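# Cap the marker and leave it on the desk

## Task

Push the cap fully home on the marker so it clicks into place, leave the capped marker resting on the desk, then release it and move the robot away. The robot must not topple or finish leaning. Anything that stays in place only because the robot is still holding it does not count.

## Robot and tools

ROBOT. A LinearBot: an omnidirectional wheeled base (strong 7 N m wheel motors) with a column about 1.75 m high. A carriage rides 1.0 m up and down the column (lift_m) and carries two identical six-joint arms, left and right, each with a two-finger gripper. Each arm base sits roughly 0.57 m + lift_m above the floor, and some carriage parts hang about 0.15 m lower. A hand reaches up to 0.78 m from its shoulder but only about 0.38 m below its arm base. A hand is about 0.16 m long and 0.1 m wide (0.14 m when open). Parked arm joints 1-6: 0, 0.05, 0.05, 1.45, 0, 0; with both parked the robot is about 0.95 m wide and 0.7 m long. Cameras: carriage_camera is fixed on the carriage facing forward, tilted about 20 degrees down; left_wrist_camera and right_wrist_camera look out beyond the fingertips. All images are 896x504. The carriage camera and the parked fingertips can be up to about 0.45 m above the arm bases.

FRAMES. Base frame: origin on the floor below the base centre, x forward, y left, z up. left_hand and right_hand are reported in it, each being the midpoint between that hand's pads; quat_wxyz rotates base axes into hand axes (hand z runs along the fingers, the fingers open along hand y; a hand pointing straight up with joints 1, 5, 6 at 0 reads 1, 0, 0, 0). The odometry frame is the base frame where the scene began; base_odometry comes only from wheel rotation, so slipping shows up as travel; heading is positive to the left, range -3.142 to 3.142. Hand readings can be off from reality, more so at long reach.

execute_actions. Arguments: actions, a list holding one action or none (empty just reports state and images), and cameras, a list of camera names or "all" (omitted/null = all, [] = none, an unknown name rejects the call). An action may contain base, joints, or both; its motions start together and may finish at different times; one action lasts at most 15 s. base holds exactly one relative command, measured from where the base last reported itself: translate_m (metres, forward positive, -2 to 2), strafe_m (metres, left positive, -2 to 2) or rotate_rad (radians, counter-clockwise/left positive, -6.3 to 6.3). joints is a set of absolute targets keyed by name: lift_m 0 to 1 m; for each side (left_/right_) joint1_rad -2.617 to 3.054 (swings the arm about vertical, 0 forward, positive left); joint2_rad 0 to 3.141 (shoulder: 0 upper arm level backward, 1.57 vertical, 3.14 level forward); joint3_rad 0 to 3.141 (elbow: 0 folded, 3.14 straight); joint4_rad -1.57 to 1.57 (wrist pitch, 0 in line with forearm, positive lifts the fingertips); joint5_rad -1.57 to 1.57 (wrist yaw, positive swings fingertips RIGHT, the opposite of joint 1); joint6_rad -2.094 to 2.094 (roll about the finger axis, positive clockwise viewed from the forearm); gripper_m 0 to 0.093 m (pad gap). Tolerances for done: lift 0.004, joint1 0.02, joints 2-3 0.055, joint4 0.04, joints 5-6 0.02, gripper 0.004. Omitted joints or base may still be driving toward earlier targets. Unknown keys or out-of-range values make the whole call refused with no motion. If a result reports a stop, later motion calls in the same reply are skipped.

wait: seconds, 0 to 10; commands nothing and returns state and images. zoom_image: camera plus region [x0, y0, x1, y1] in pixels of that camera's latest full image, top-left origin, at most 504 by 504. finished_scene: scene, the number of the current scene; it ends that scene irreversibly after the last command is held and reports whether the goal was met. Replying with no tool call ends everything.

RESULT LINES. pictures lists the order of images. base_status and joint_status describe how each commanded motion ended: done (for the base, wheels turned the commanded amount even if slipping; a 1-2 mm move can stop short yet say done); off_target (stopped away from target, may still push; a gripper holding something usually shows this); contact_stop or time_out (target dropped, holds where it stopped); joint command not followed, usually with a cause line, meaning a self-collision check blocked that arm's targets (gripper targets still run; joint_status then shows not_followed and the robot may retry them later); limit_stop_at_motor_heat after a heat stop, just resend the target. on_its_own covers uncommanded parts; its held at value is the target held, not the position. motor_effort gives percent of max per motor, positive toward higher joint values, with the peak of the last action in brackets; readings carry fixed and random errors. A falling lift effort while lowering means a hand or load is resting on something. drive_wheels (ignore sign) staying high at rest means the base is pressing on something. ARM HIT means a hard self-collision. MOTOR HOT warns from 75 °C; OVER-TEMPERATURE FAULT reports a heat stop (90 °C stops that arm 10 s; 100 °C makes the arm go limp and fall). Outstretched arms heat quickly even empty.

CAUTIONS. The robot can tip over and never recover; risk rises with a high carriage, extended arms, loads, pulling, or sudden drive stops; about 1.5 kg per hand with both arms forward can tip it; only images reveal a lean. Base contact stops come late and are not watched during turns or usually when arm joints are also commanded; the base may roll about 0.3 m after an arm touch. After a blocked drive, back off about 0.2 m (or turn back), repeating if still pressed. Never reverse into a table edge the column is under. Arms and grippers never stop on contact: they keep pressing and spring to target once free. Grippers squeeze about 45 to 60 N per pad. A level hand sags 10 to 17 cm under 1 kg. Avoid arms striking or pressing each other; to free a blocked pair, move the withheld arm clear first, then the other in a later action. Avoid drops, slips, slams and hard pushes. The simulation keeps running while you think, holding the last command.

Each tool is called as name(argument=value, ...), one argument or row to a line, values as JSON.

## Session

execute_actions(
  actions=[],
)

Scene clock: 0.00 s.
base_odometry: x=+0.000 y=+0.000 heading=+0.000 (m, m, rad; odometry frame)
base_status: not commanded
joint_positions: lift_m=+0.303 left_joint1_rad=-0.011 left_joint2_rad=+0.037 left_joint3_rad=+0.075 left_joint4_rad=+1.432 left_joint5_rad=+0.033 left_joint6_rad=-0.056 left_gripper_m=+0.095 right_joint1_rad=+0.009 right_joint2_rad=+0.040 right_joint3_rad=+0.051 right_joint4_rad=+1.435 right_joint5_rad=-0.064 right_joint6_rad=+0.040 right_gripper_m=+0.095
joint_status: not commanded
motor_effort: lift_m=+18 drive_wheels=-3 (%)
left_hand: x=+0.2965 y=+0.3401 z=+1.3005 quat_wxyz=(+0.998, +0.015, +0.051, -0.034) (m; base frame)
right_hand: x=+0.3041 y=-0.3347 z=+1.2937 quat_wxyz=(+0.997, -0.031, +0.063, +0.026) (m; base frame)
pictures: carriage_camera, left_wrist_camera, right_wrist_camera
Images, in order (width x height): carriage_camera 896x504, left_wrist_camera 896x504, right_wrist_camera 896x504.

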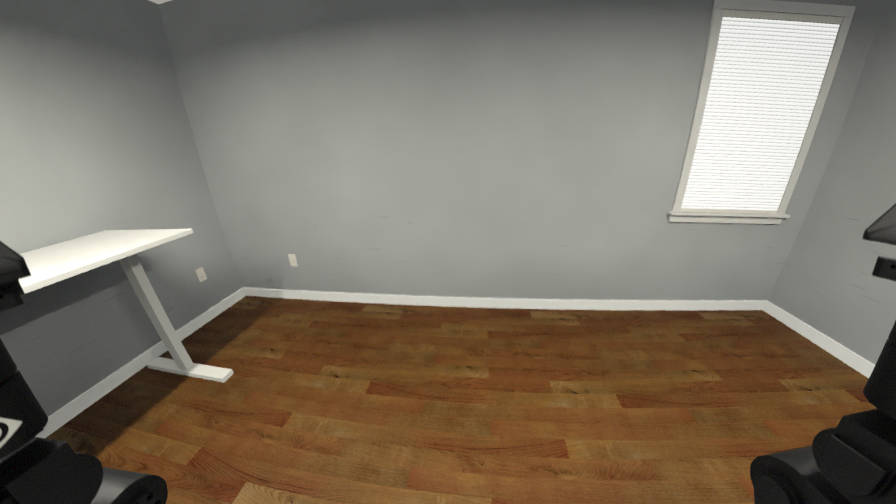

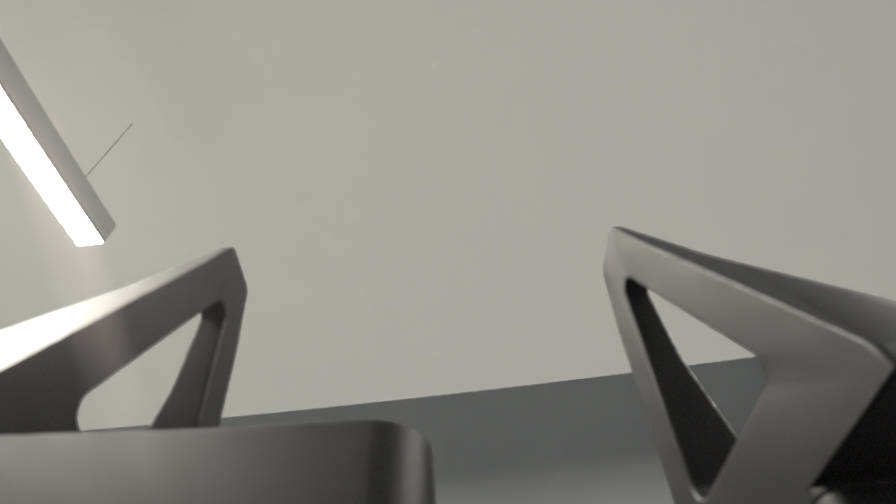

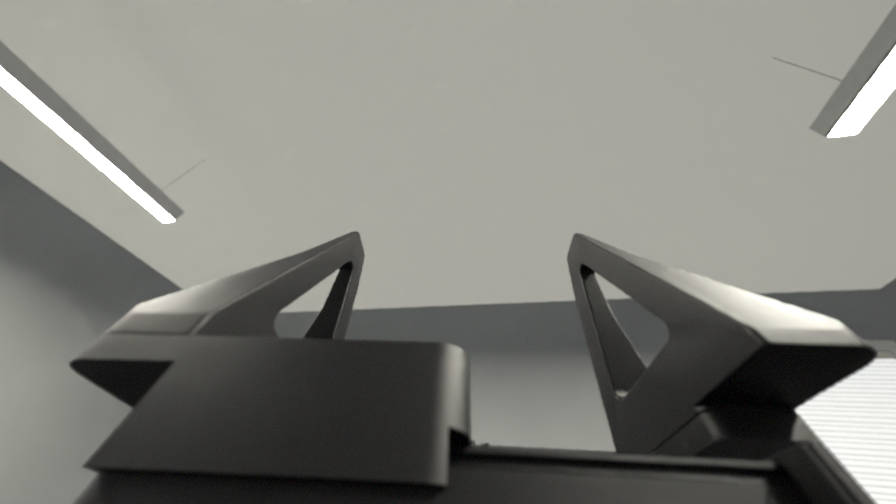

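execute_actions(
  actions=[
    {"base": {"rotate_rad": 1.5708}, "joints": {"lift_m": 0.55}},
  ],
  cameras=["carriage_camera"],
)

Scene clock: 3.23 s.
base_odometry: x=+0.000 y=+0.000 heading=+1.570 (m, m, rad; odometry frame)
base_status: done
joint_positions: lift_m=+0.550 left_joint1_rad=-0.011 left_joint2_rad=+0.037 left_joint3_rad=+0.075 left_joint4_rad=+1.430 left_joint5_rad=+0.033 left_joint6_rad=-0.056 left_gripper_m=+0.095 right_joint1_rad=+0.009 right_joint2_rad=+0.040 right_joint3_rad=+0.051 right_joint4_rad=+1.434 right_joint5_rad=-0.064 right_joint6_rad=+0.040 right_gripper_m=+0.095
joint_status: all done
motor_effort: lift_m=+19(22) drive_wheels=+4(15) (%)
left_hand: x=+0.2969 y=+0.3401 z=+1.5477 quat_wxyz=(+0.998, +0.015, +0.051, -0.034) (m; base frame)
right_hand: x=+0.3042 y=-0.3347 z=+1.5410 quat_wxyz=(+0.997, -0.031, +0.063, +0.026) (m; base frame)
pictures: carriage_camera
Images, in order (width x height): carriage_camera 896x504.

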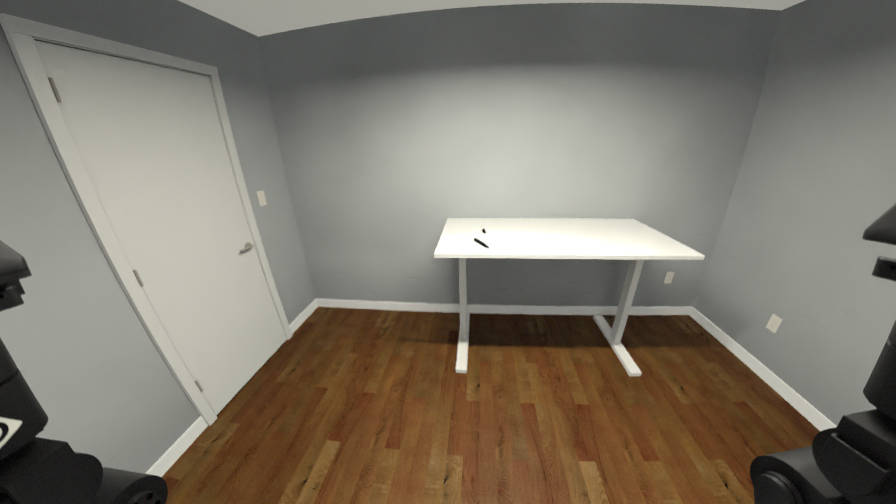

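zoom_image(
  camera="carriage_camera",
  region=[430, 210, 550, 270],
)

Region (430, 210, 550, 270) of carriage_camera's 896x504 image, scaled by 4.200, with more detail than that image has.

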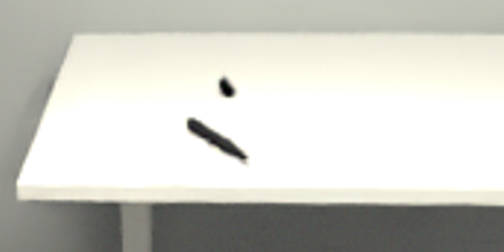

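execute_actions(
  actions=[
    {"base": {"rotate_rad": -0.09}, "joints": {"lift_m": 0.57}},
  ],
  cameras=[],
)

execute_actions(
  actions=[
    {"base": {"translate_m": 1.22}, "joints": {"left_joint1_rad": -0.9, "left_joint2_rad": 1.8, "left_joint3_rad": 1.2, "left_joint4_rad": -0.97, "left_joint5_rad": 0, "left_joint6_rad": -1.6, "right_joint1_rad": 0.55, "right_joint2_rad": 2.0, "right_joint3_rad": 1.55, "right_joint4_rad": -1.1, "right_joint5_rad": 0, "right_joint6_rad": 0}},
  ],
)

Scene clock: 5.43 s.
base_odometry: x=+0.000 y=+0.000 heading=+1.481 (m, m, rad; odometry frame)
base_status: done
joint_positions: lift_m=+0.570 left_joint1_rad=-0.011 left_joint2_rad=+0.037 left_joint3_rad=+0.075 left_joint4_rad=+1.429 left_joint5_rad=+0.033 left_joint6_rad=-0.056 left_gripper_m=+0.095 right_joint1_rad=+0.009 right_joint2_rad=+0.040 right_joint3_rad=+0.051 right_joint4_rad=+1.433 right_joint5_rad=-0.064 right_joint6_rad=+0.040 right_gripper_m=+0.095
joint_status: all done
motor_effort: lift_m=+18(22) drive_wheels=-4(9) (%)
left_hand: x=+0.2971 y=+0.3401 z=+1.5678 quat_wxyz=(+0.998, +0.015, +0.052, -0.034) (m; base frame)
right_hand: x=+0.3045 y=-0.3347 z=+1.5610 quat_wxyz=(+0.997, -0.031, +0.064, +0.026) (m; base frame)
pictures: none
No camera images: the call's "cameras" was empty. Leave "cameras" out to get every camera's image.

Scene clock: 10.17 s.
base_odometry: x=+0.108 y=+1.215 heading=+1.482 (m, m, rad; odometry frame)
base_status: done
joint_positions: lift_m=+0.570 left_joint1_rad=-0.898 left_joint2_rad=+1.799 left_joint3_rad=+1.174 left_joint4_rad=-0.969 left_joint5_rad=+0.002 left_joint6_rad=-1.595 left_gripper_m=+0.095 right_joint1_rad=+0.545 right_joint2_rad=+1.996 right_joint3_rad=+1.516 right_joint4_rad=-1.098 right_joint5_rad=-0.004 right_joint6_rad=+0.007 right_gripper_m=+0.095
joint_status: all done
motor_effort: lift_m=+19(18) drive_wheels=-11(21) (%)
left_hand: x=+0.4647 y=+0.1051 z=+1.1606 quat_wxyz=(-0.005, -0.341, +0.940, +0.011) (m; base frame)
right_hand: x=+0.5910 y=-0.1526 z=+1.1788 quat_wxyz=(-0.004, -0.266, +0.964, +0.001) (m; base frame)
pictures: carriage_camera, left_wrist_camera, right_wrist_camera
Images, in order (width x height): carriage_camera 896x504, left_wrist_camera 896x504, right_wrist_camera 896x504.

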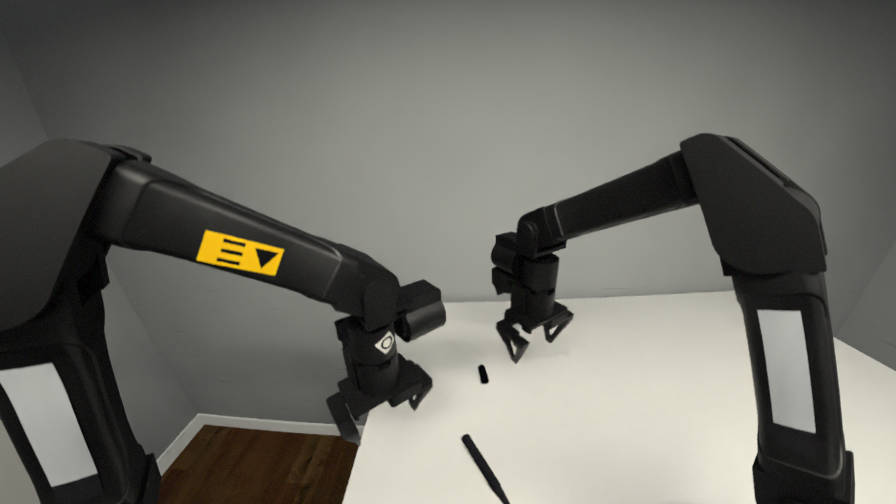

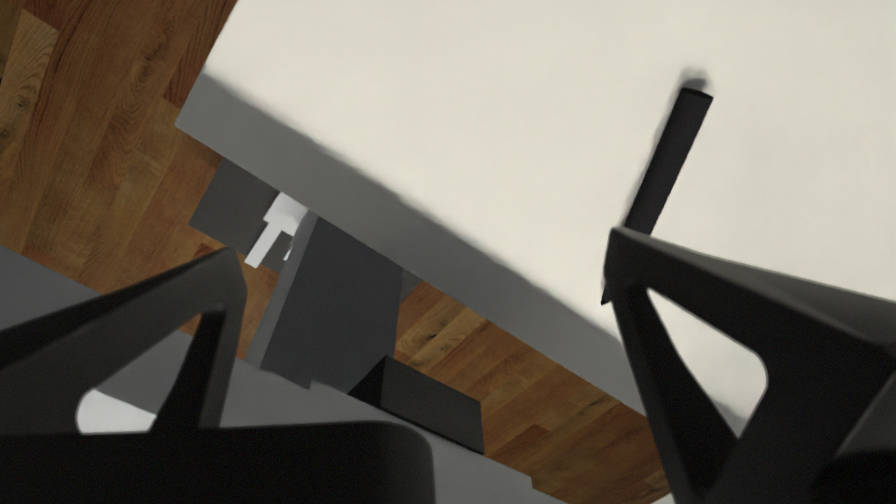

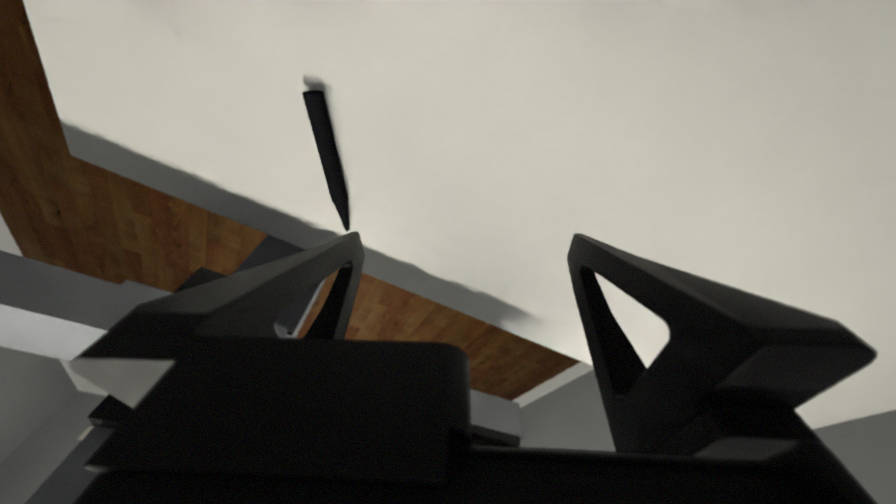

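zoom_image(
  camera="carriage_camera",
  region=[430, 340, 550, 420],
)

Region (430, 340, 550, 420) of carriage_camera's 896x504 image, scaled by 4.200, with more detail than that image has.

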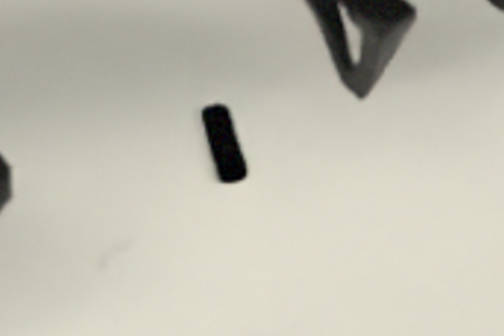

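execute_actions(
  actions=[
    {"base": {"translate_m": 0.08}, "joints": {"left_joint1_rad": -1.19, "left_joint2_rad": 2.48, "left_joint3_rad": 1.615, "left_joint4_rad": -0.68, "left_joint6_rad": -1.74, "right_joint1_rad": 0.582, "right_joint2_rad": 2.544, "right_joint3_rad": 1.748, "right_joint4_rad": -0.74, "right_joint6_rad": 0.43}},
  ],
)

Scene clock: 12.63 s.
base_odometry: x=+0.115 y=+1.295 heading=+1.483 (m, m, rad; odometry frame)
base_status: done
joint_positions: lift_m=+0.570 left_joint1_rad=-1.191 left_joint2_rad=+2.495 left_joint3_rad=+1.598 left_joint4_rad=-0.676 left_joint5_rad=+0.002 left_joint6_rad=-1.734 left_gripper_m=+0.095 right_joint1_rad=+0.582 right_joint2_rad=+2.558 right_joint3_rad=+1.743 right_joint4_rad=-0.741 right_joint5_rad=-0.003 right_joint6_rad=+0.421 right_gripper_m=+0.095
joint_status: all done
motor_effort: lift_m=+19(18) drive_wheels=-11(16) (%)
left_hand: x=+0.4320 y=-0.0535 z=+1.0033 quat_wxyz=(-0.001, -0.268, +0.963, +0.001) (m; base frame)
right_hand: x=+0.6534 y=-0.0950 z=+1.0067 quat_wxyz=(+0.006, -0.081, +0.997, +0.005) (m; base frame)
pictures: carriage_camera, left_wrist_camera, right_wrist_camera
Images, in order (width x height): carriage_camera 896x504, left_wrist_camera 896x504, right_wrist_camera 896x504.

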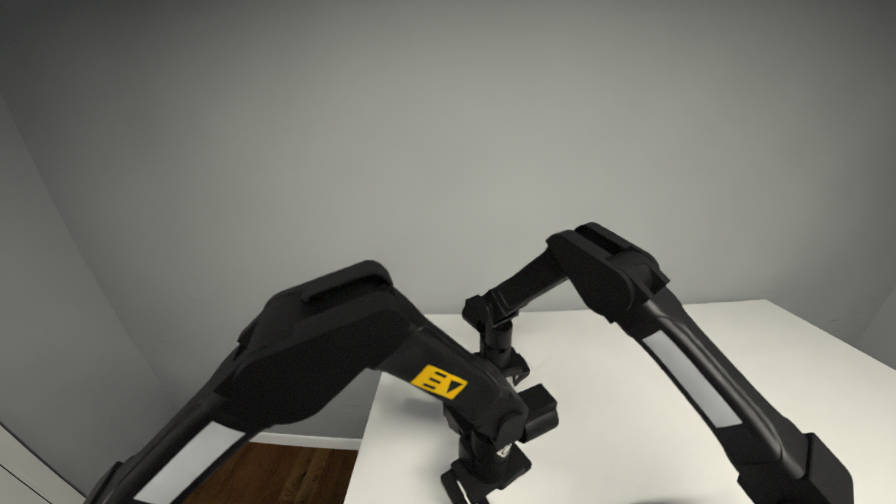

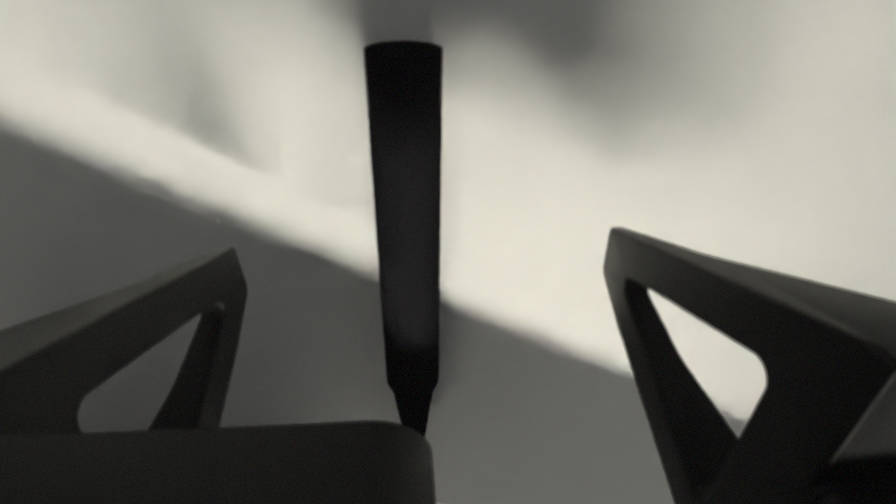

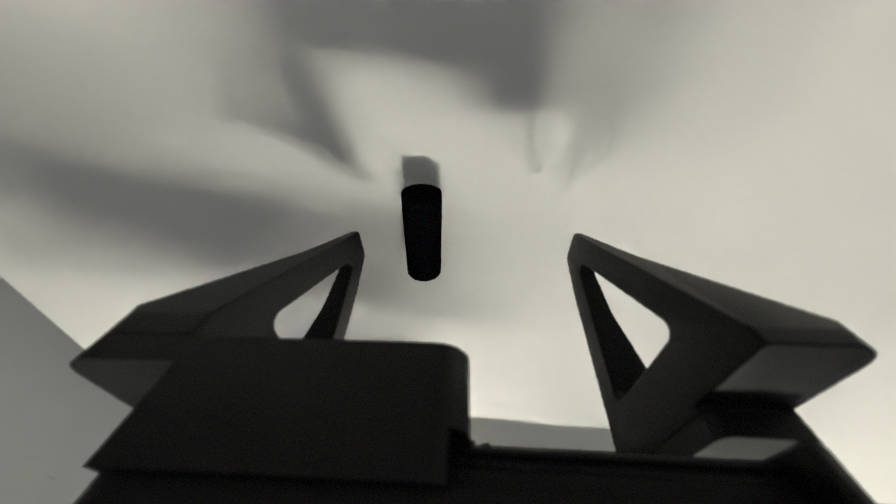

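zoom_image(
  camera="right_wrist_camera",
  region=[380, 150, 470, 290],
)

Region (380, 150, 470, 290) of right_wrist_camera's 896x504 image, scaled by 3.600, with more detail than that image has; it fills the left 324 columns of this view, and the rest is white.

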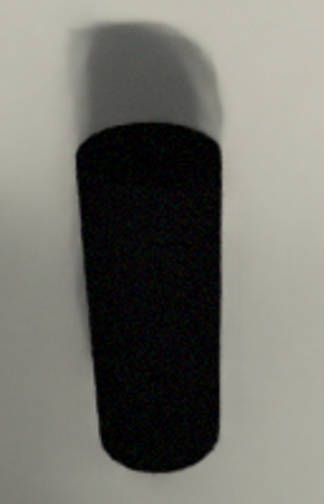

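execute_actions(
  actions=[
    {"joints": {"left_joint2_rad": 2.55, "left_joint3_rad": 1.61, "left_joint4_rad": -0.595, "right_joint1_rad": 0.634, "right_joint2_rad": 2.225, "right_joint3_rad": 0.82, "right_joint4_rad": 0.32, "right_joint6_rad": 0.0}},
  ],
  cameras=["left_wrist_camera", "right_wrist_camera"],
)

Scene clock: 15.23 s.
base_odometry: x=+0.115 y=+1.295 heading=+1.483 (m, m, rad; odometry frame)
base_status: not commanded
joint_positions: lift_m=+0.570 left_joint1_rad=-1.191 left_joint2_rad=+2.553 left_joint3_rad=+1.598 left_joint4_rad=-0.602 left_joint5_rad=+0.002 left_joint6_rad=-1.734 left_gripper_m=+0.095 right_joint1_rad=+0.639 right_joint2_rad=+2.214 right_joint3_rad=+0.908 right_joint4_rad=+0.131 right_joint5_rad=-0.002 right_joint6_rad=+0.014 right_gripper_m=+0.095
joint_status: right_joint1_rad not_followed (moved +0.056 of +0.052); right_joint2_rad not_followed (moved -0.344 of -0.333); right_joint3_rad not_followed (moved -0.835 of -0.923); right_joint4_rad not_followed (moved +0.872 of +1.061); right_joint6_rad not_followed (moved -0.407 of -0.421); the others done
motor_effort: lift_m=+19(19) drive_wheels=-10(10) (%)
left_hand: x=+0.4333 y=-0.0568 z=+0.9793 quat_wxyz=(+0.000, -0.268, +0.963, -0.007) (m; base frame)
right_hand: x=+0.5903 y=-0.1102 z=+1.0079 quat_wxyz=(+0.186, -0.302, +0.933, +0.064) (m; base frame)
pictures: left_wrist_camera, right_wrist_camera
joint command not followed: on one or more control steps a check withheld the commanded joint targets of the right arm, and it was not sent them on those steps. On the call's last step the targets were still withheld.
cause: the commanded joint targets would bring a part of the robot too close to another arm (this arm's wrist (the part past joint 4) and the other arm's wrist (the part past joint 4)); next, command targets that bring no part of the robot closer to that arm.
Images, in order (width x height): left_wrist_camera 896x504, right_wrist_camera 896x504.

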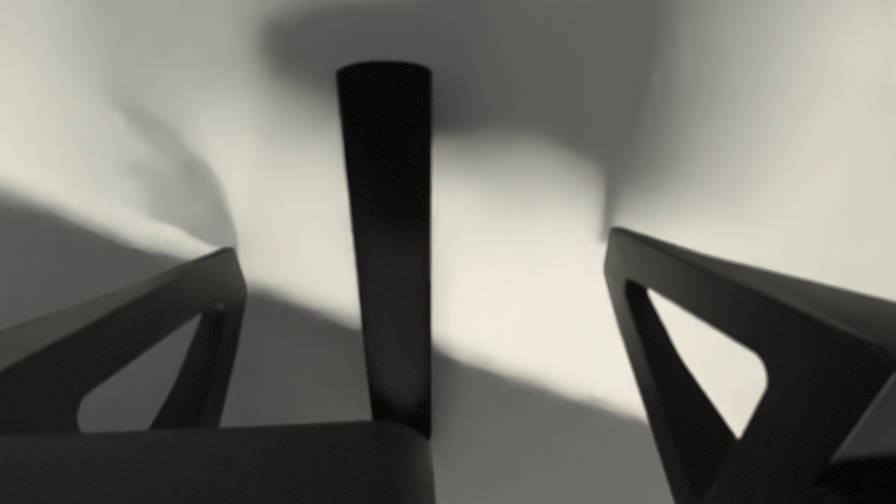

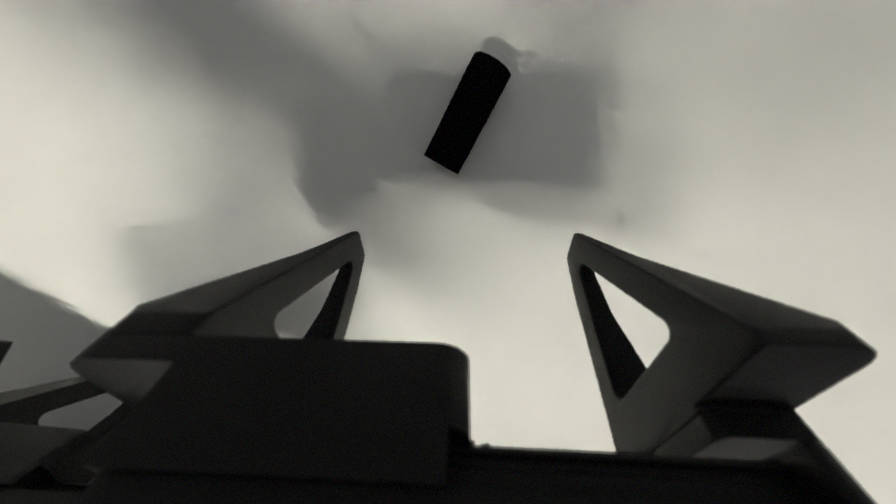

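execute_actions(
  actions=[
    {"joints": {"left_joint1_rad": -1.15, "left_joint6_rad": -1.71, "left_gripper_m": 0.0, "right_joint1_rad": 0.634, "right_joint2_rad": 2.415, "right_joint3_rad": 1.13, "right_joint4_rad": 0.228, "right_joint6_rad": 0.0}},
  ],
  cameras=["left_wrist_camera", "right_wrist_camera"],
)

Scene clock: 16.77 s.
base_odometry: x=+0.115 y=+1.295 heading=+1.483 (m, m, rad; odometry frame)
base_status: not commanded
joint_positions: lift_m=+0.570 left_joint1_rad=-1.148 left_joint2_rad=+2.553 left_joint3_rad=+1.598 left_joint4_rad=-0.601 left_joint5_rad=+0.003 left_joint6_rad=-1.710 left_gripper_m=+0.017 right_joint1_rad=+0.639 right_joint2_rad=+2.418 right_joint3_rad=+1.114 right_joint4_rad=+0.222 right_joint5_rad=-0.003 right_joint6_rad=+0.009 right_gripper_m=+0.095
joint_status: left_gripper_m off_target (ended at +0.017, target +0.000); the others done
motor_effort: lift_m=+18(18) drive_wheels=-10(11) (%)
left_hand: x=+0.4507 y=-0.0497 z=+0.9794 quat_wxyz=(+0.000, -0.277, +0.961, -0.007) (m; base frame)
right_hand: x=+0.6388 y=-0.0740 z=+0.9812 quat_wxyz=(+0.229, -0.301, +0.923, +0.078) (m; base frame)
pictures: left_wrist_camera, right_wrist_camera
joint command not followed: on one or more control steps a check withheld the commanded joint targets of the left arm, and it was not sent them on those steps.
cause: the commanded joint targets would bring a part of the robot too close to another arm (this arm's wrist (the part past joint 4) and the other arm's wrist (the part past joint 4), along the way the arms are being sent); next, command targets that bring no part of the robot closer to that arm.
joint command not followed: on one or more control steps a check withheld the commanded joint targets of the right arm, and it was not sent them on those steps.
cause: the commanded joint targets would bring a part of the robot too close to another arm (this arm's wrist (the part past joint 4) and the other arm's wrist (the part past joint 4)); next, command targets that bring no part of the robot closer to that arm.
Images, in order (width x height): left_wrist_camera 896x504, right_wrist_camera 896x504.

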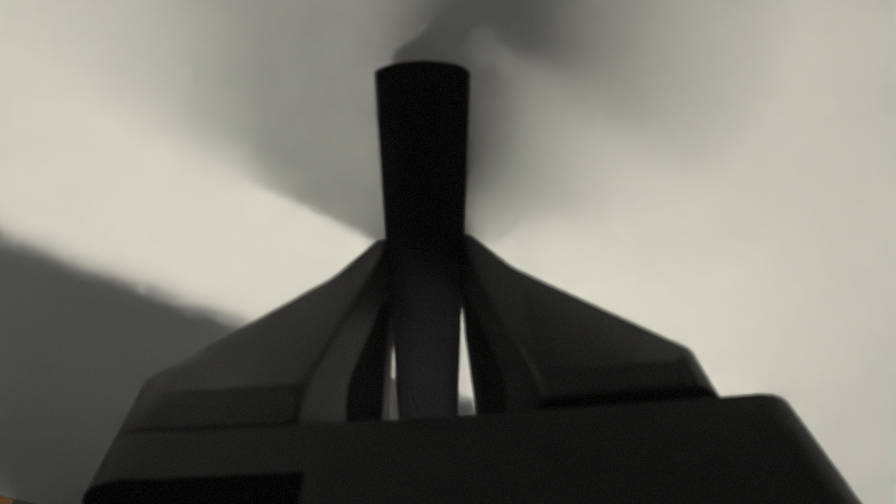

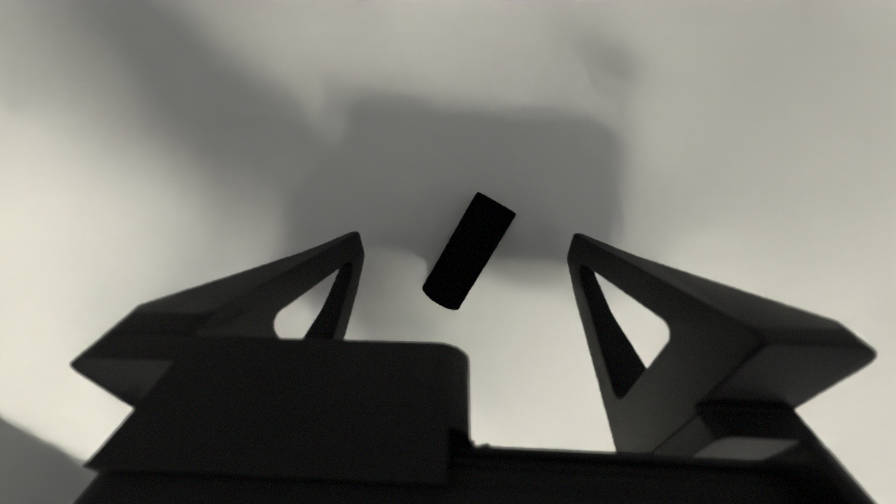

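execute_actions(
  actions=[
    {"joints": {"left_joint1_rad": -0.80, "left_joint2_rad": 2.42, "left_joint3_rad": 1.352, "left_joint4_rad": -0.495, "left_joint6_rad": -1.785, "right_joint2_rad": 2.428, "right_joint4_rad": 0.177}},
  ],
  cameras=["right_wrist_camera"],
)

Scene clock: 18.07 s.
base_odometry: x=+0.115 y=+1.295 heading=+1.483 (m, m, rad; odometry frame)
base_status: not commanded
joint_positions: lift_m=+0.570 left_joint1_rad=-1.148 left_joint2_rad=+2.553 left_joint3_rad=+1.598 left_joint4_rad=-0.602 left_joint5_rad=+0.004 left_joint6_rad=-1.710 left_gripper_m=+0.017 right_joint1_rad=+0.639 right_joint2_rad=+2.418 right_joint3_rad=+1.114 right_joint4_rad=+0.222 right_joint5_rad=-0.003 right_joint6_rad=+0.009 right_gripper_m=+0.095
joint_status: left_joint1_rad not_followed (moved +0.000 of +0.348); left_joint2_rad not_followed (moved +0.000 of -0.133); left_joint3_rad not_followed (moved +0.000 of -0.246); left_joint4_rad not_followed (moved -0.001 of +0.106); left_joint6_rad not_followed (moved +0.000 of -0.075); right_joint2_rad not_followed (moved +0.000 of +0.010); right_joint4_rad not_followed (moved +0.000 of -0.045)
motor_effort: lift_m=+18(19) drive_wheels=-10(10) (%)
left_hand: x=+0.4505 y=-0.0496 z=+0.9794 quat_wxyz=(-0.001, -0.277, +0.961, -0.007) (m; base frame)
right_hand: x=+0.6388 y=-0.0740 z=+0.9812 quat_wxyz=(+0.229, -0.301, +0.923, +0.078) (m; base frame)
pictures: right_wrist_camera
joint command not followed: on one or more control steps a check withheld the commanded joint targets of the left arm, and it was not sent them on those steps. On the call's last step the targets were still withheld.
cause: the commanded joint targets would bring a part of the robot too close to another arm (this arm's wrist (the part past joint 4) and the other arm's forearm (the part past joint 3)); next, command targets that bring no part of the robot closer to that arm.
joint command not followed: on one or more control steps a check withheld the commanded joint targets of the right arm, and it was not sent them on those steps. On the call's last step the targets were still withheld.
cause: the commanded joint targets would bring a part of the robot too close to another arm (this arm's forearm (the part past joint 3) and the other arm's wrist (the part past joint 4)); next, command targets that bring no part of the robot closer to that arm.
Images, in order (width x height): right_wrist_camera 896x504.

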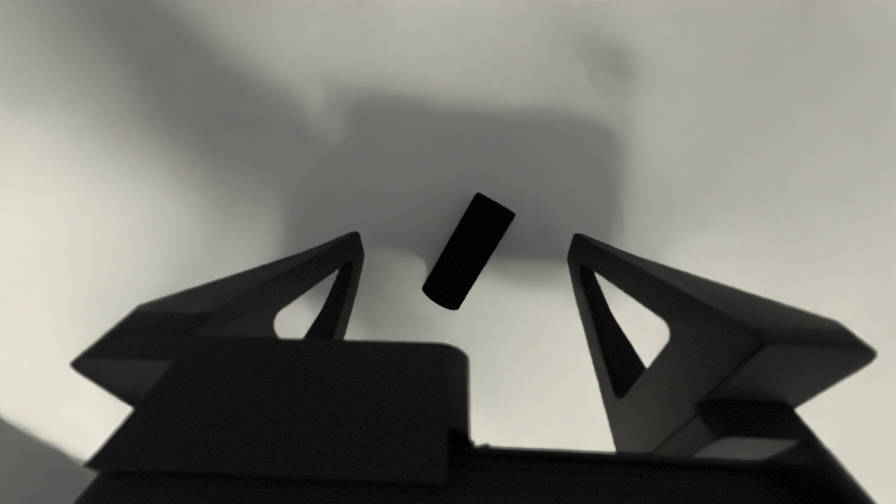

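execute_actions(
  actions=[
    {"joints": {"left_joint1_rad": -1.148, "left_joint2_rad": 2.42, "left_joint3_rad": 1.352, "left_joint4_rad": -0.495, "left_joint6_rad": -1.785, "right_joint2_rad": 2.418, "right_joint4_rad": 0.222}},
  ],
  cameras=[],
)

execute_actions(
  actions=[
    {"joints": {"left_joint1_rad": -0.80, "right_joint2_rad": 2.428, "right_joint4_rad": 0.177}},
  ],
  cameras=["right_wrist_camera"],
)

Scene clock: 19.43 s.
base_odometry: x=+0.115 y=+1.295 heading=+1.483 (m, m, rad; odometry frame)
base_status: not commanded
joint_positions: lift_m=+0.570 left_joint1_rad=-1.148 left_joint2_rad=+2.440 left_joint3_rad=+1.353 left_joint4_rad=-0.508 left_joint5_rad=+0.003 left_joint6_rad=-1.780 left_gripper_m=+0.017 right_joint1_rad=+0.638 right_joint2_rad=+2.418 right_joint3_rad=+1.114 right_joint4_rad=+0.216 right_joint5_rad=-0.003 right_joint6_rad=+0.009 right_gripper_m=+0.095
joint_status: all done
motor_effort: lift_m=+18(19) drive_wheels=-10(7) (%)
left_hand: x=+0.4298 y=-0.0034 z=+0.9797 quat_wxyz=(-0.003, -0.311, +0.950, +0.012) (m; base frame)
right_hand: x=+0.6379 y=-0.0749 z=+0.9805 quat_wxyz=(+0.226, -0.301, +0.923, +0.077) (m; base frame)
pictures: none
joint command not followed: on one or more control steps a check withheld the commanded joint targets of the left arm, and it was not sent them on those steps.
cause: the commanded joint targets would bring a part of the robot too close to another arm (this arm's wrist (the part past joint 4) and the other arm's wrist (the part past joint 4)); next, command targets that bring no part of the robot closer to that arm.
joint command not followed: on one or more control steps a check withheld the commanded joint targets of the right arm, and it was not sent them on those steps.
cause: the commanded joint targets would bring a part of the robot too close to another arm (this arm's wrist (the part past joint 4) and the other arm's wrist (the part past joint 4), along the way the arms are being sent); next, command targets that bring no part of the robot closer to that arm.
No camera images: the call's "cameras" was empty. Leave "cameras" out to get every camera's image.

Scene clock: 20.40 s.
base_odometry: x=+0.115 y=+1.295 heading=+1.483 (m, m, rad; odometry frame)
base_status: not commanded
joint_positions: lift_m=+0.570 left_joint1_rad=-0.790 left_joint2_rad=+2.440 left_joint3_rad=+1.353 left_joint4_rad=-0.502 left_joint5_rad=-0.002 left_joint6_rad=-1.780 left_gripper_m=+0.017 right_joint1_rad=+0.638 right_joint2_rad=+2.418 right_joint3_rad=+1.114 right_joint4_rad=+0.184 right_joint5_rad=-0.003 right_joint6_rad=+0.009 right_gripper_m=+0.095
joint_status: all done
motor_effort: lift_m=+18(18) drive_wheels=-10(10) (%)
left_hand: x=+0.5439 y=+0.0733 z=+0.9797 quat_wxyz=(-0.001, -0.475, +0.880, +0.009) (m; base frame)
right_hand: x=+0.6322 y=-0.0791 z=+0.9769 quat_wxyz=(+0.211, -0.302, +0.927, +0.072) (m; base frame)
pictures: right_wrist_camera
Images, in order (width x height): right_wrist_camera 896x504.

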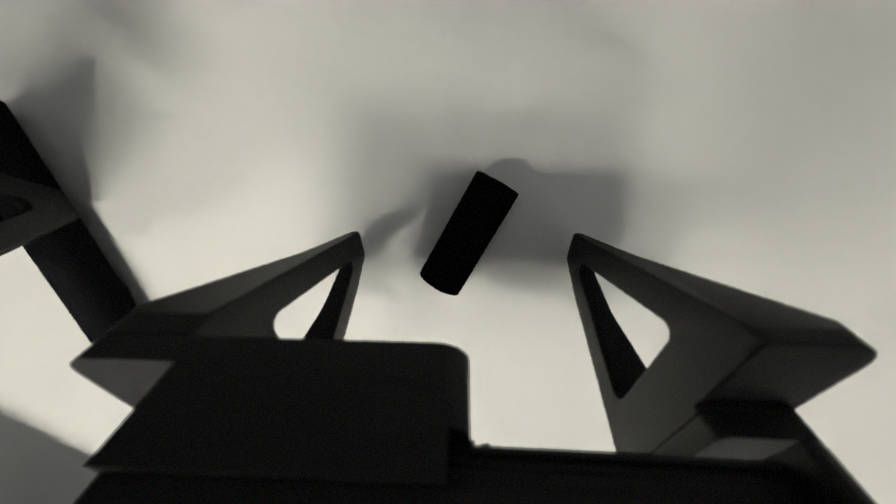

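execute_actions(
  actions=[
    {"joints": {"right_gripper_m": 0.0, "left_gripper_m": 0.035}},
  ],
  cameras=["right_wrist_camera"],
)

Scene clock: 21.20 s.
base_odometry: x=+0.115 y=+1.295 heading=+1.483 (m, m, rad; odometry frame)
base_status: not commanded
joint_positions: lift_m=+0.570 left_joint1_rad=-0.790 left_joint2_rad=+2.440 left_joint3_rad=+1.353 left_joint4_rad=-0.502 left_joint5_rad=-0.002 left_joint6_rad=-1.780 left_gripper_m=+0.035 right_joint1_rad=+0.638 right_joint2_rad=+2.418 right_joint3_rad=+1.114 right_joint4_rad=+0.184 right_joint5_rad=-0.003 right_joint6_rad=+0.009 right_gripper_m=+0.019
joint_status: right_gripper_m off_target (ended at +0.019, target +0.000); the others done
motor_effort: lift_m=+18(18) drive_wheels=-10(10) (%)
left_hand: x=+0.5439 y=+0.0733 z=+0.9797 quat_wxyz=(-0.001, -0.475, +0.880, +0.009) (m; base frame)
right_hand: x=+0.6322 y=-0.0791 z=+0.9769 quat_wxyz=(+0.211, -0.302, +0.927, +0.072) (m; base frame)
pictures: right_wrist_camera
Images, in order (width x height): right_wrist_camera 896x504.

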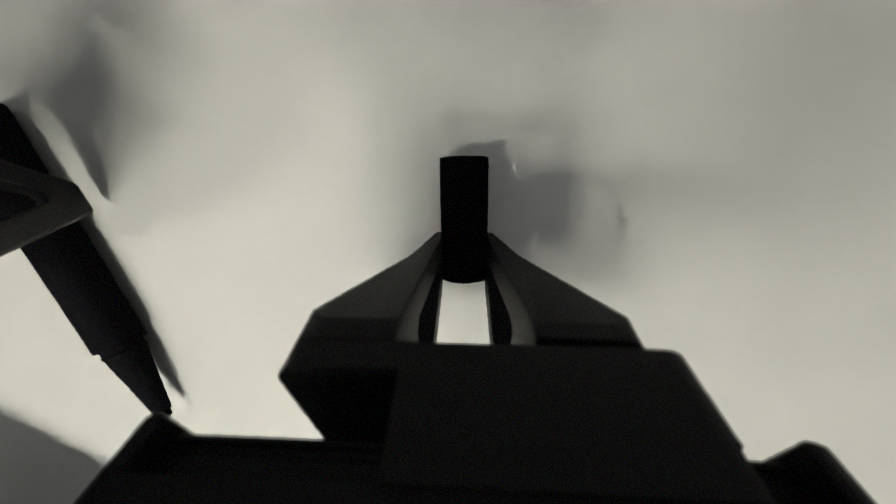

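execute_actions(
  actions=[
    {"joints": {"right_joint1_rad": 0.9, "right_joint2_rad": 2.16, "right_joint3_rad": 0.50, "right_joint4_rad": 0.557, "right_joint6_rad": 0.0, "left_joint1_rad": -0.745, "left_joint6_rad": -1.735}},
  ],
  cameras=[],
)

execute_actions(
  actions=[
    {"joints": {"right_joint1_rad": 1.03, "right_joint2_rad": 2.235, "right_joint3_rad": 0.53, "right_joint4_rad": 0.60, "left_gripper_m": 0.0}},
  ],
  cameras=["left_wrist_camera", "right_wrist_camera"],
)

Scene clock: 22.77 s.
base_odometry: x=+0.115 y=+1.295 heading=+1.483 (m, m, rad; odometry frame)
base_status: not commanded
joint_positions: lift_m=+0.570 left_joint1_rad=-0.745 left_joint2_rad=+2.438 left_joint3_rad=+1.349 left_joint4_rad=-0.504 left_joint5_rad=-0.002 left_joint6_rad=-1.739 left_gripper_m=+0.035 right_joint1_rad=+0.905 right_joint2_rad=+2.161 right_joint3_rad=+0.515 right_joint4_rad=+0.546 right_joint5_rad=+0.002 right_joint6_rad=+0.010 right_gripper_m=+0.019
joint_status: all done
motor_effort: lift_m=+19(19) drive_wheels=-10(11) (%)
left_hand: x=+0.5546 y=+0.0870 z=+0.9797 quat_wxyz=(-0.003, -0.477, +0.879, +0.011) (m; base frame)
right_hand: x=+0.4710 y=-0.0950 z=+0.9954 quat_wxyz=(+0.209, -0.420, +0.877, +0.102) (m; base frame)
pictures: none
ARM HIT: the robot struck itself hard.
No camera images: the call's "cameras" was empty. Leave "cameras" out to get every camera's image.

Scene clock: 23.47 s.
base_odometry: x=+0.115 y=+1.295 heading=+1.483 (m, m, rad; odometry frame)
base_status: not commanded
joint_positions: lift_m=+0.570 left_joint1_rad=-0.745 left_joint2_rad=+2.438 left_joint3_rad=+1.349 left_joint4_rad=-0.504 left_joint5_rad=-0.002 left_joint6_rad=-1.738 left_gripper_m=+0.017 right_joint1_rad=+1.031 right_joint2_rad=+2.223 right_joint3_rad=+0.515 right_joint4_rad=+0.595 right_joint5_rad=+0.001 right_joint6_rad=+0.009 right_gripper_m=+0.019
joint_status: left_gripper_m off_target (ended at +0.017, target +0.000); the others done
motor_effort: lift_m=+18(18) drive_wheels=+6(7) (%)
left_hand: x=+0.5546 y=+0.0870 z=+0.9797 quat_wxyz=(-0.003, -0.476, +0.879, +0.011) (m; base frame)
right_hand: x=+0.4350 y=-0.0761 z=+0.9825 quat_wxyz=(+0.197, -0.476, +0.849, +0.112) (m; base frame)
pictures: left_wrist_camera, right_wrist_camera
Images, in order (width x height): left_wrist_camera 896x504, right_wrist_camera 896x504.

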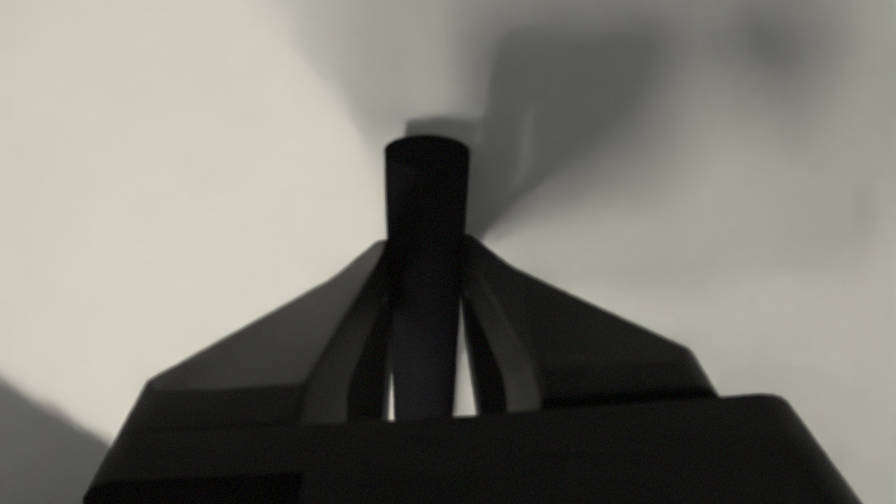

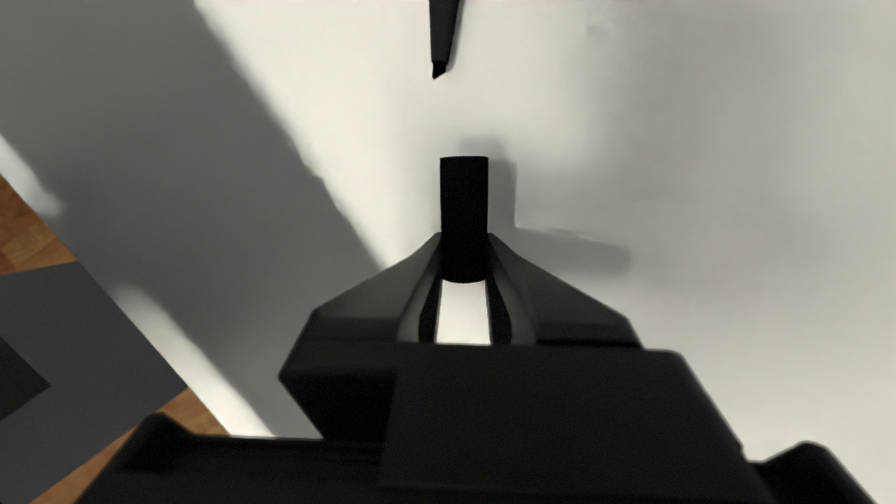

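execute_actions(
  actions=[
    {"joints": {"left_joint6_rad": -1.81, "right_joint2_rad": 2.293, "right_joint3_rad": 0.756, "right_joint4_rad": 0.418}},
  ],
  cameras=["right_wrist_camera"],
)

Scene clock: 24.57 s.
base_odometry: x=+0.115 y=+1.295 heading=+1.483 (m, m, rad; odometry frame)
base_status: not commanded
joint_positions: lift_m=+0.570 left_joint1_rad=-0.740 left_joint2_rad=+2.438 left_joint3_rad=+1.349 left_joint4_rad=-0.506 left_joint5_rad=-0.023 left_joint6_rad=-1.805 left_gripper_m=+0.017 right_joint1_rad=+1.031 right_joint2_rad=+2.272 right_joint3_rad=+0.721 right_joint4_rad=+0.396 right_joint5_rad=+0.001 right_joint6_rad=+0.009 right_gripper_m=+0.019
joint_status: all done
motor_effort: lift_m=+18(18) drive_wheels=-9(10) (%)
left_hand: x=+0.5579 y=+0.0914 z=+0.9798 quat_wxyz=(+0.007, -0.508, +0.861, +0.015) (m; base frame)
right_hand: x=+0.4555 y=-0.0418 z=+0.9772 quat_wxyz=(+0.180, -0.479, +0.853, +0.102) (m; base frame)
pictures: right_wrist_camera
Images, in order (width x height): right_wrist_camera 896x504.

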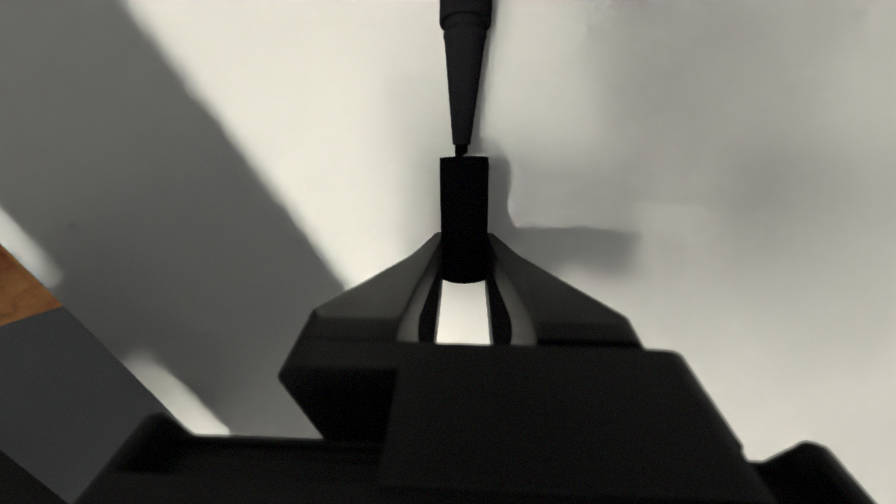

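execute_actions(
  actions=[
    {"joints": {"left_joint1_rad": -0.62, "right_joint2_rad": 2.165, "right_joint3_rad": 0.40, "right_joint4_rad": 0.645, "right_joint6_rad": 1.2}},
  ],
  cameras=["right_wrist_camera"],
)

Scene clock: 26.83 s.
base_odometry: x=+0.115 y=+1.295 heading=+1.483 (m, m, rad; odometry frame)
base_status: not commanded
joint_positions: lift_m=+0.570 left_joint1_rad=-0.611 left_joint2_rad=+2.438 left_joint3_rad=+1.349 left_joint4_rad=-0.506 left_joint5_rad=-0.005 left_joint6_rad=-1.805 left_gripper_m=+0.017 right_joint1_rad=+1.031 right_joint2_rad=+2.169 right_joint3_rad=+0.412 right_joint4_rad=+0.634 right_joint5_rad=+0.001 right_joint6_rad=+1.191 right_gripper_m=+0.019
joint_status: all done
motor_effort: lift_m=+18(18) drive_wheels=+7(10) (%)
left_hand: x=+0.5867 y=+0.1275 z=+0.9797 quat_wxyz=(-0.002, -0.562, +0.827, +0.012) (m; base frame)
right_hand: x=+0.4216 y=-0.0984 z=+0.9887 quat_wxyz=(+0.099, +0.078, +0.972, +0.199) (m; base frame)
pictures: right_wrist_camera
Images, in order (width x height): right_wrist_camera 896x504.

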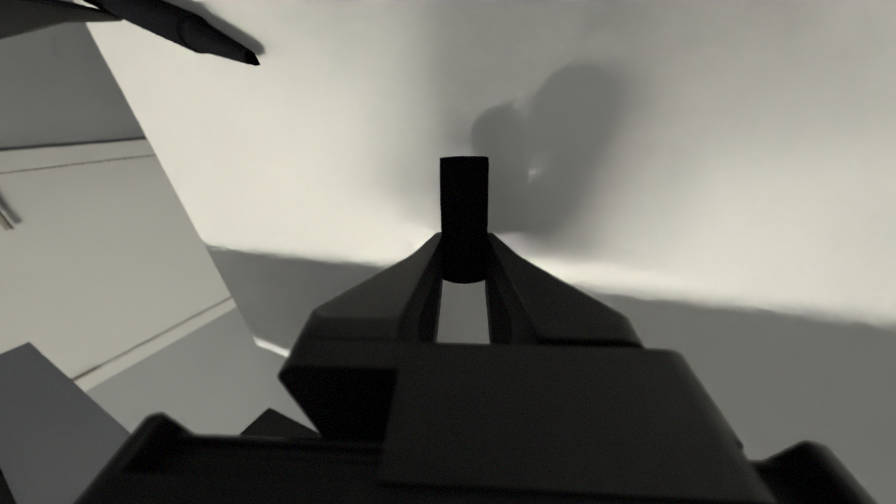

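execute_actions(
  actions=[
    {"joints": {"right_joint2_rad": 2.195}},
  ],
  cameras=[],
)

execute_actions(
  actions=[
    {"joints": {"right_gripper_m": 0.045}},
  ],
  cameras=["right_wrist_camera"],
)

Scene clock: 27.43 s.
base_odometry: x=+0.115 y=+1.295 heading=+1.483 (m, m, rad; odometry frame)
base_status: not commanded
joint_positions: lift_m=+0.570 left_joint1_rad=-0.611 left_joint2_rad=+2.438 left_joint3_rad=+1.349 left_joint4_rad=-0.506 left_joint5_rad=-0.005 left_joint6_rad=-1.805 left_gripper_m=+0.017 right_joint1_rad=+1.031 right_joint2_rad=+2.176 right_joint3_rad=+0.412 right_joint4_rad=+0.635 right_joint5_rad=+0.001 right_joint6_rad=+1.191 right_gripper_m=+0.019
joint_status: all done
motor_effort: lift_m=+18(18) drive_wheels=+6(7) (%)
left_hand: x=+0.5867 y=+0.1275 z=+0.9797 quat_wxyz=(-0.002, -0.562, +0.827, +0.012) (m; base frame)
right_hand: x=+0.4208 y=-0.0997 z=+0.9870 quat_wxyz=(+0.098, +0.078, +0.973, +0.196) (m; base frame)
pictures: none
No camera images: the call's "cameras" was empty. Leave "cameras" out to get every camera's image.

Scene clock: 28.00 s.
base_odometry: x=+0.115 y=+1.295 heading=+1.483 (m, m, rad; odometry frame)
base_status: not commanded
joint_positions: lift_m=+0.570 left_joint1_rad=-0.611 left_joint2_rad=+2.438 left_joint3_rad=+1.349 left_joint4_rad=-0.506 left_joint5_rad=-0.005 left_joint6_rad=-1.805 left_gripper_m=+0.017 right_joint1_rad=+1.031 right_joint2_rad=+2.176 right_joint3_rad=+0.412 right_joint4_rad=+0.635 right_joint5_rad=+0.001 right_joint6_rad=+1.191 right_gripper_m=+0.045
joint_status: all done
motor_effort: lift_m=+19(18) drive_wheels=+6(7) (%)
left_hand: x=+0.5867 y=+0.1275 z=+0.9797 quat_wxyz=(-0.002, -0.562, +0.827, +0.012) (m; base frame)
right_hand: x=+0.4208 y=-0.0997 z=+0.9870 quat_wxyz=(+0.098, +0.078, +0.973, +0.196) (m; base frame)
pictures: right_wrist_camera
Images, in order (width x height): right_wrist_camera 896x504.

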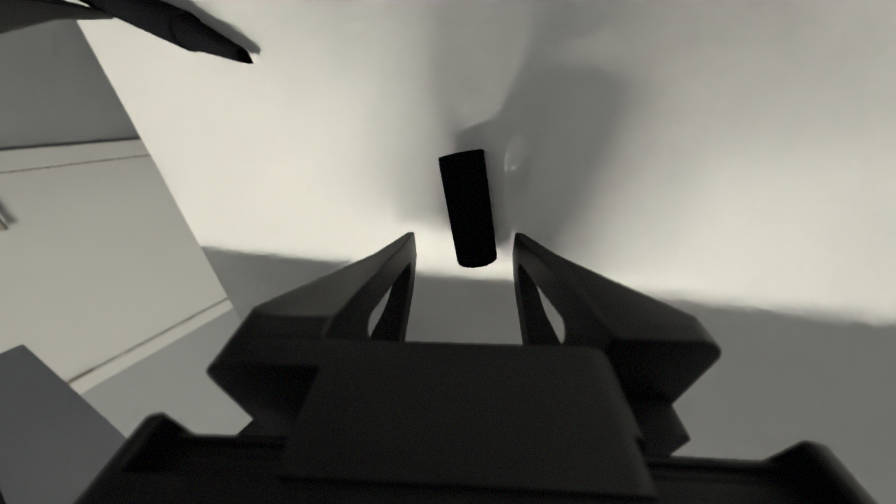

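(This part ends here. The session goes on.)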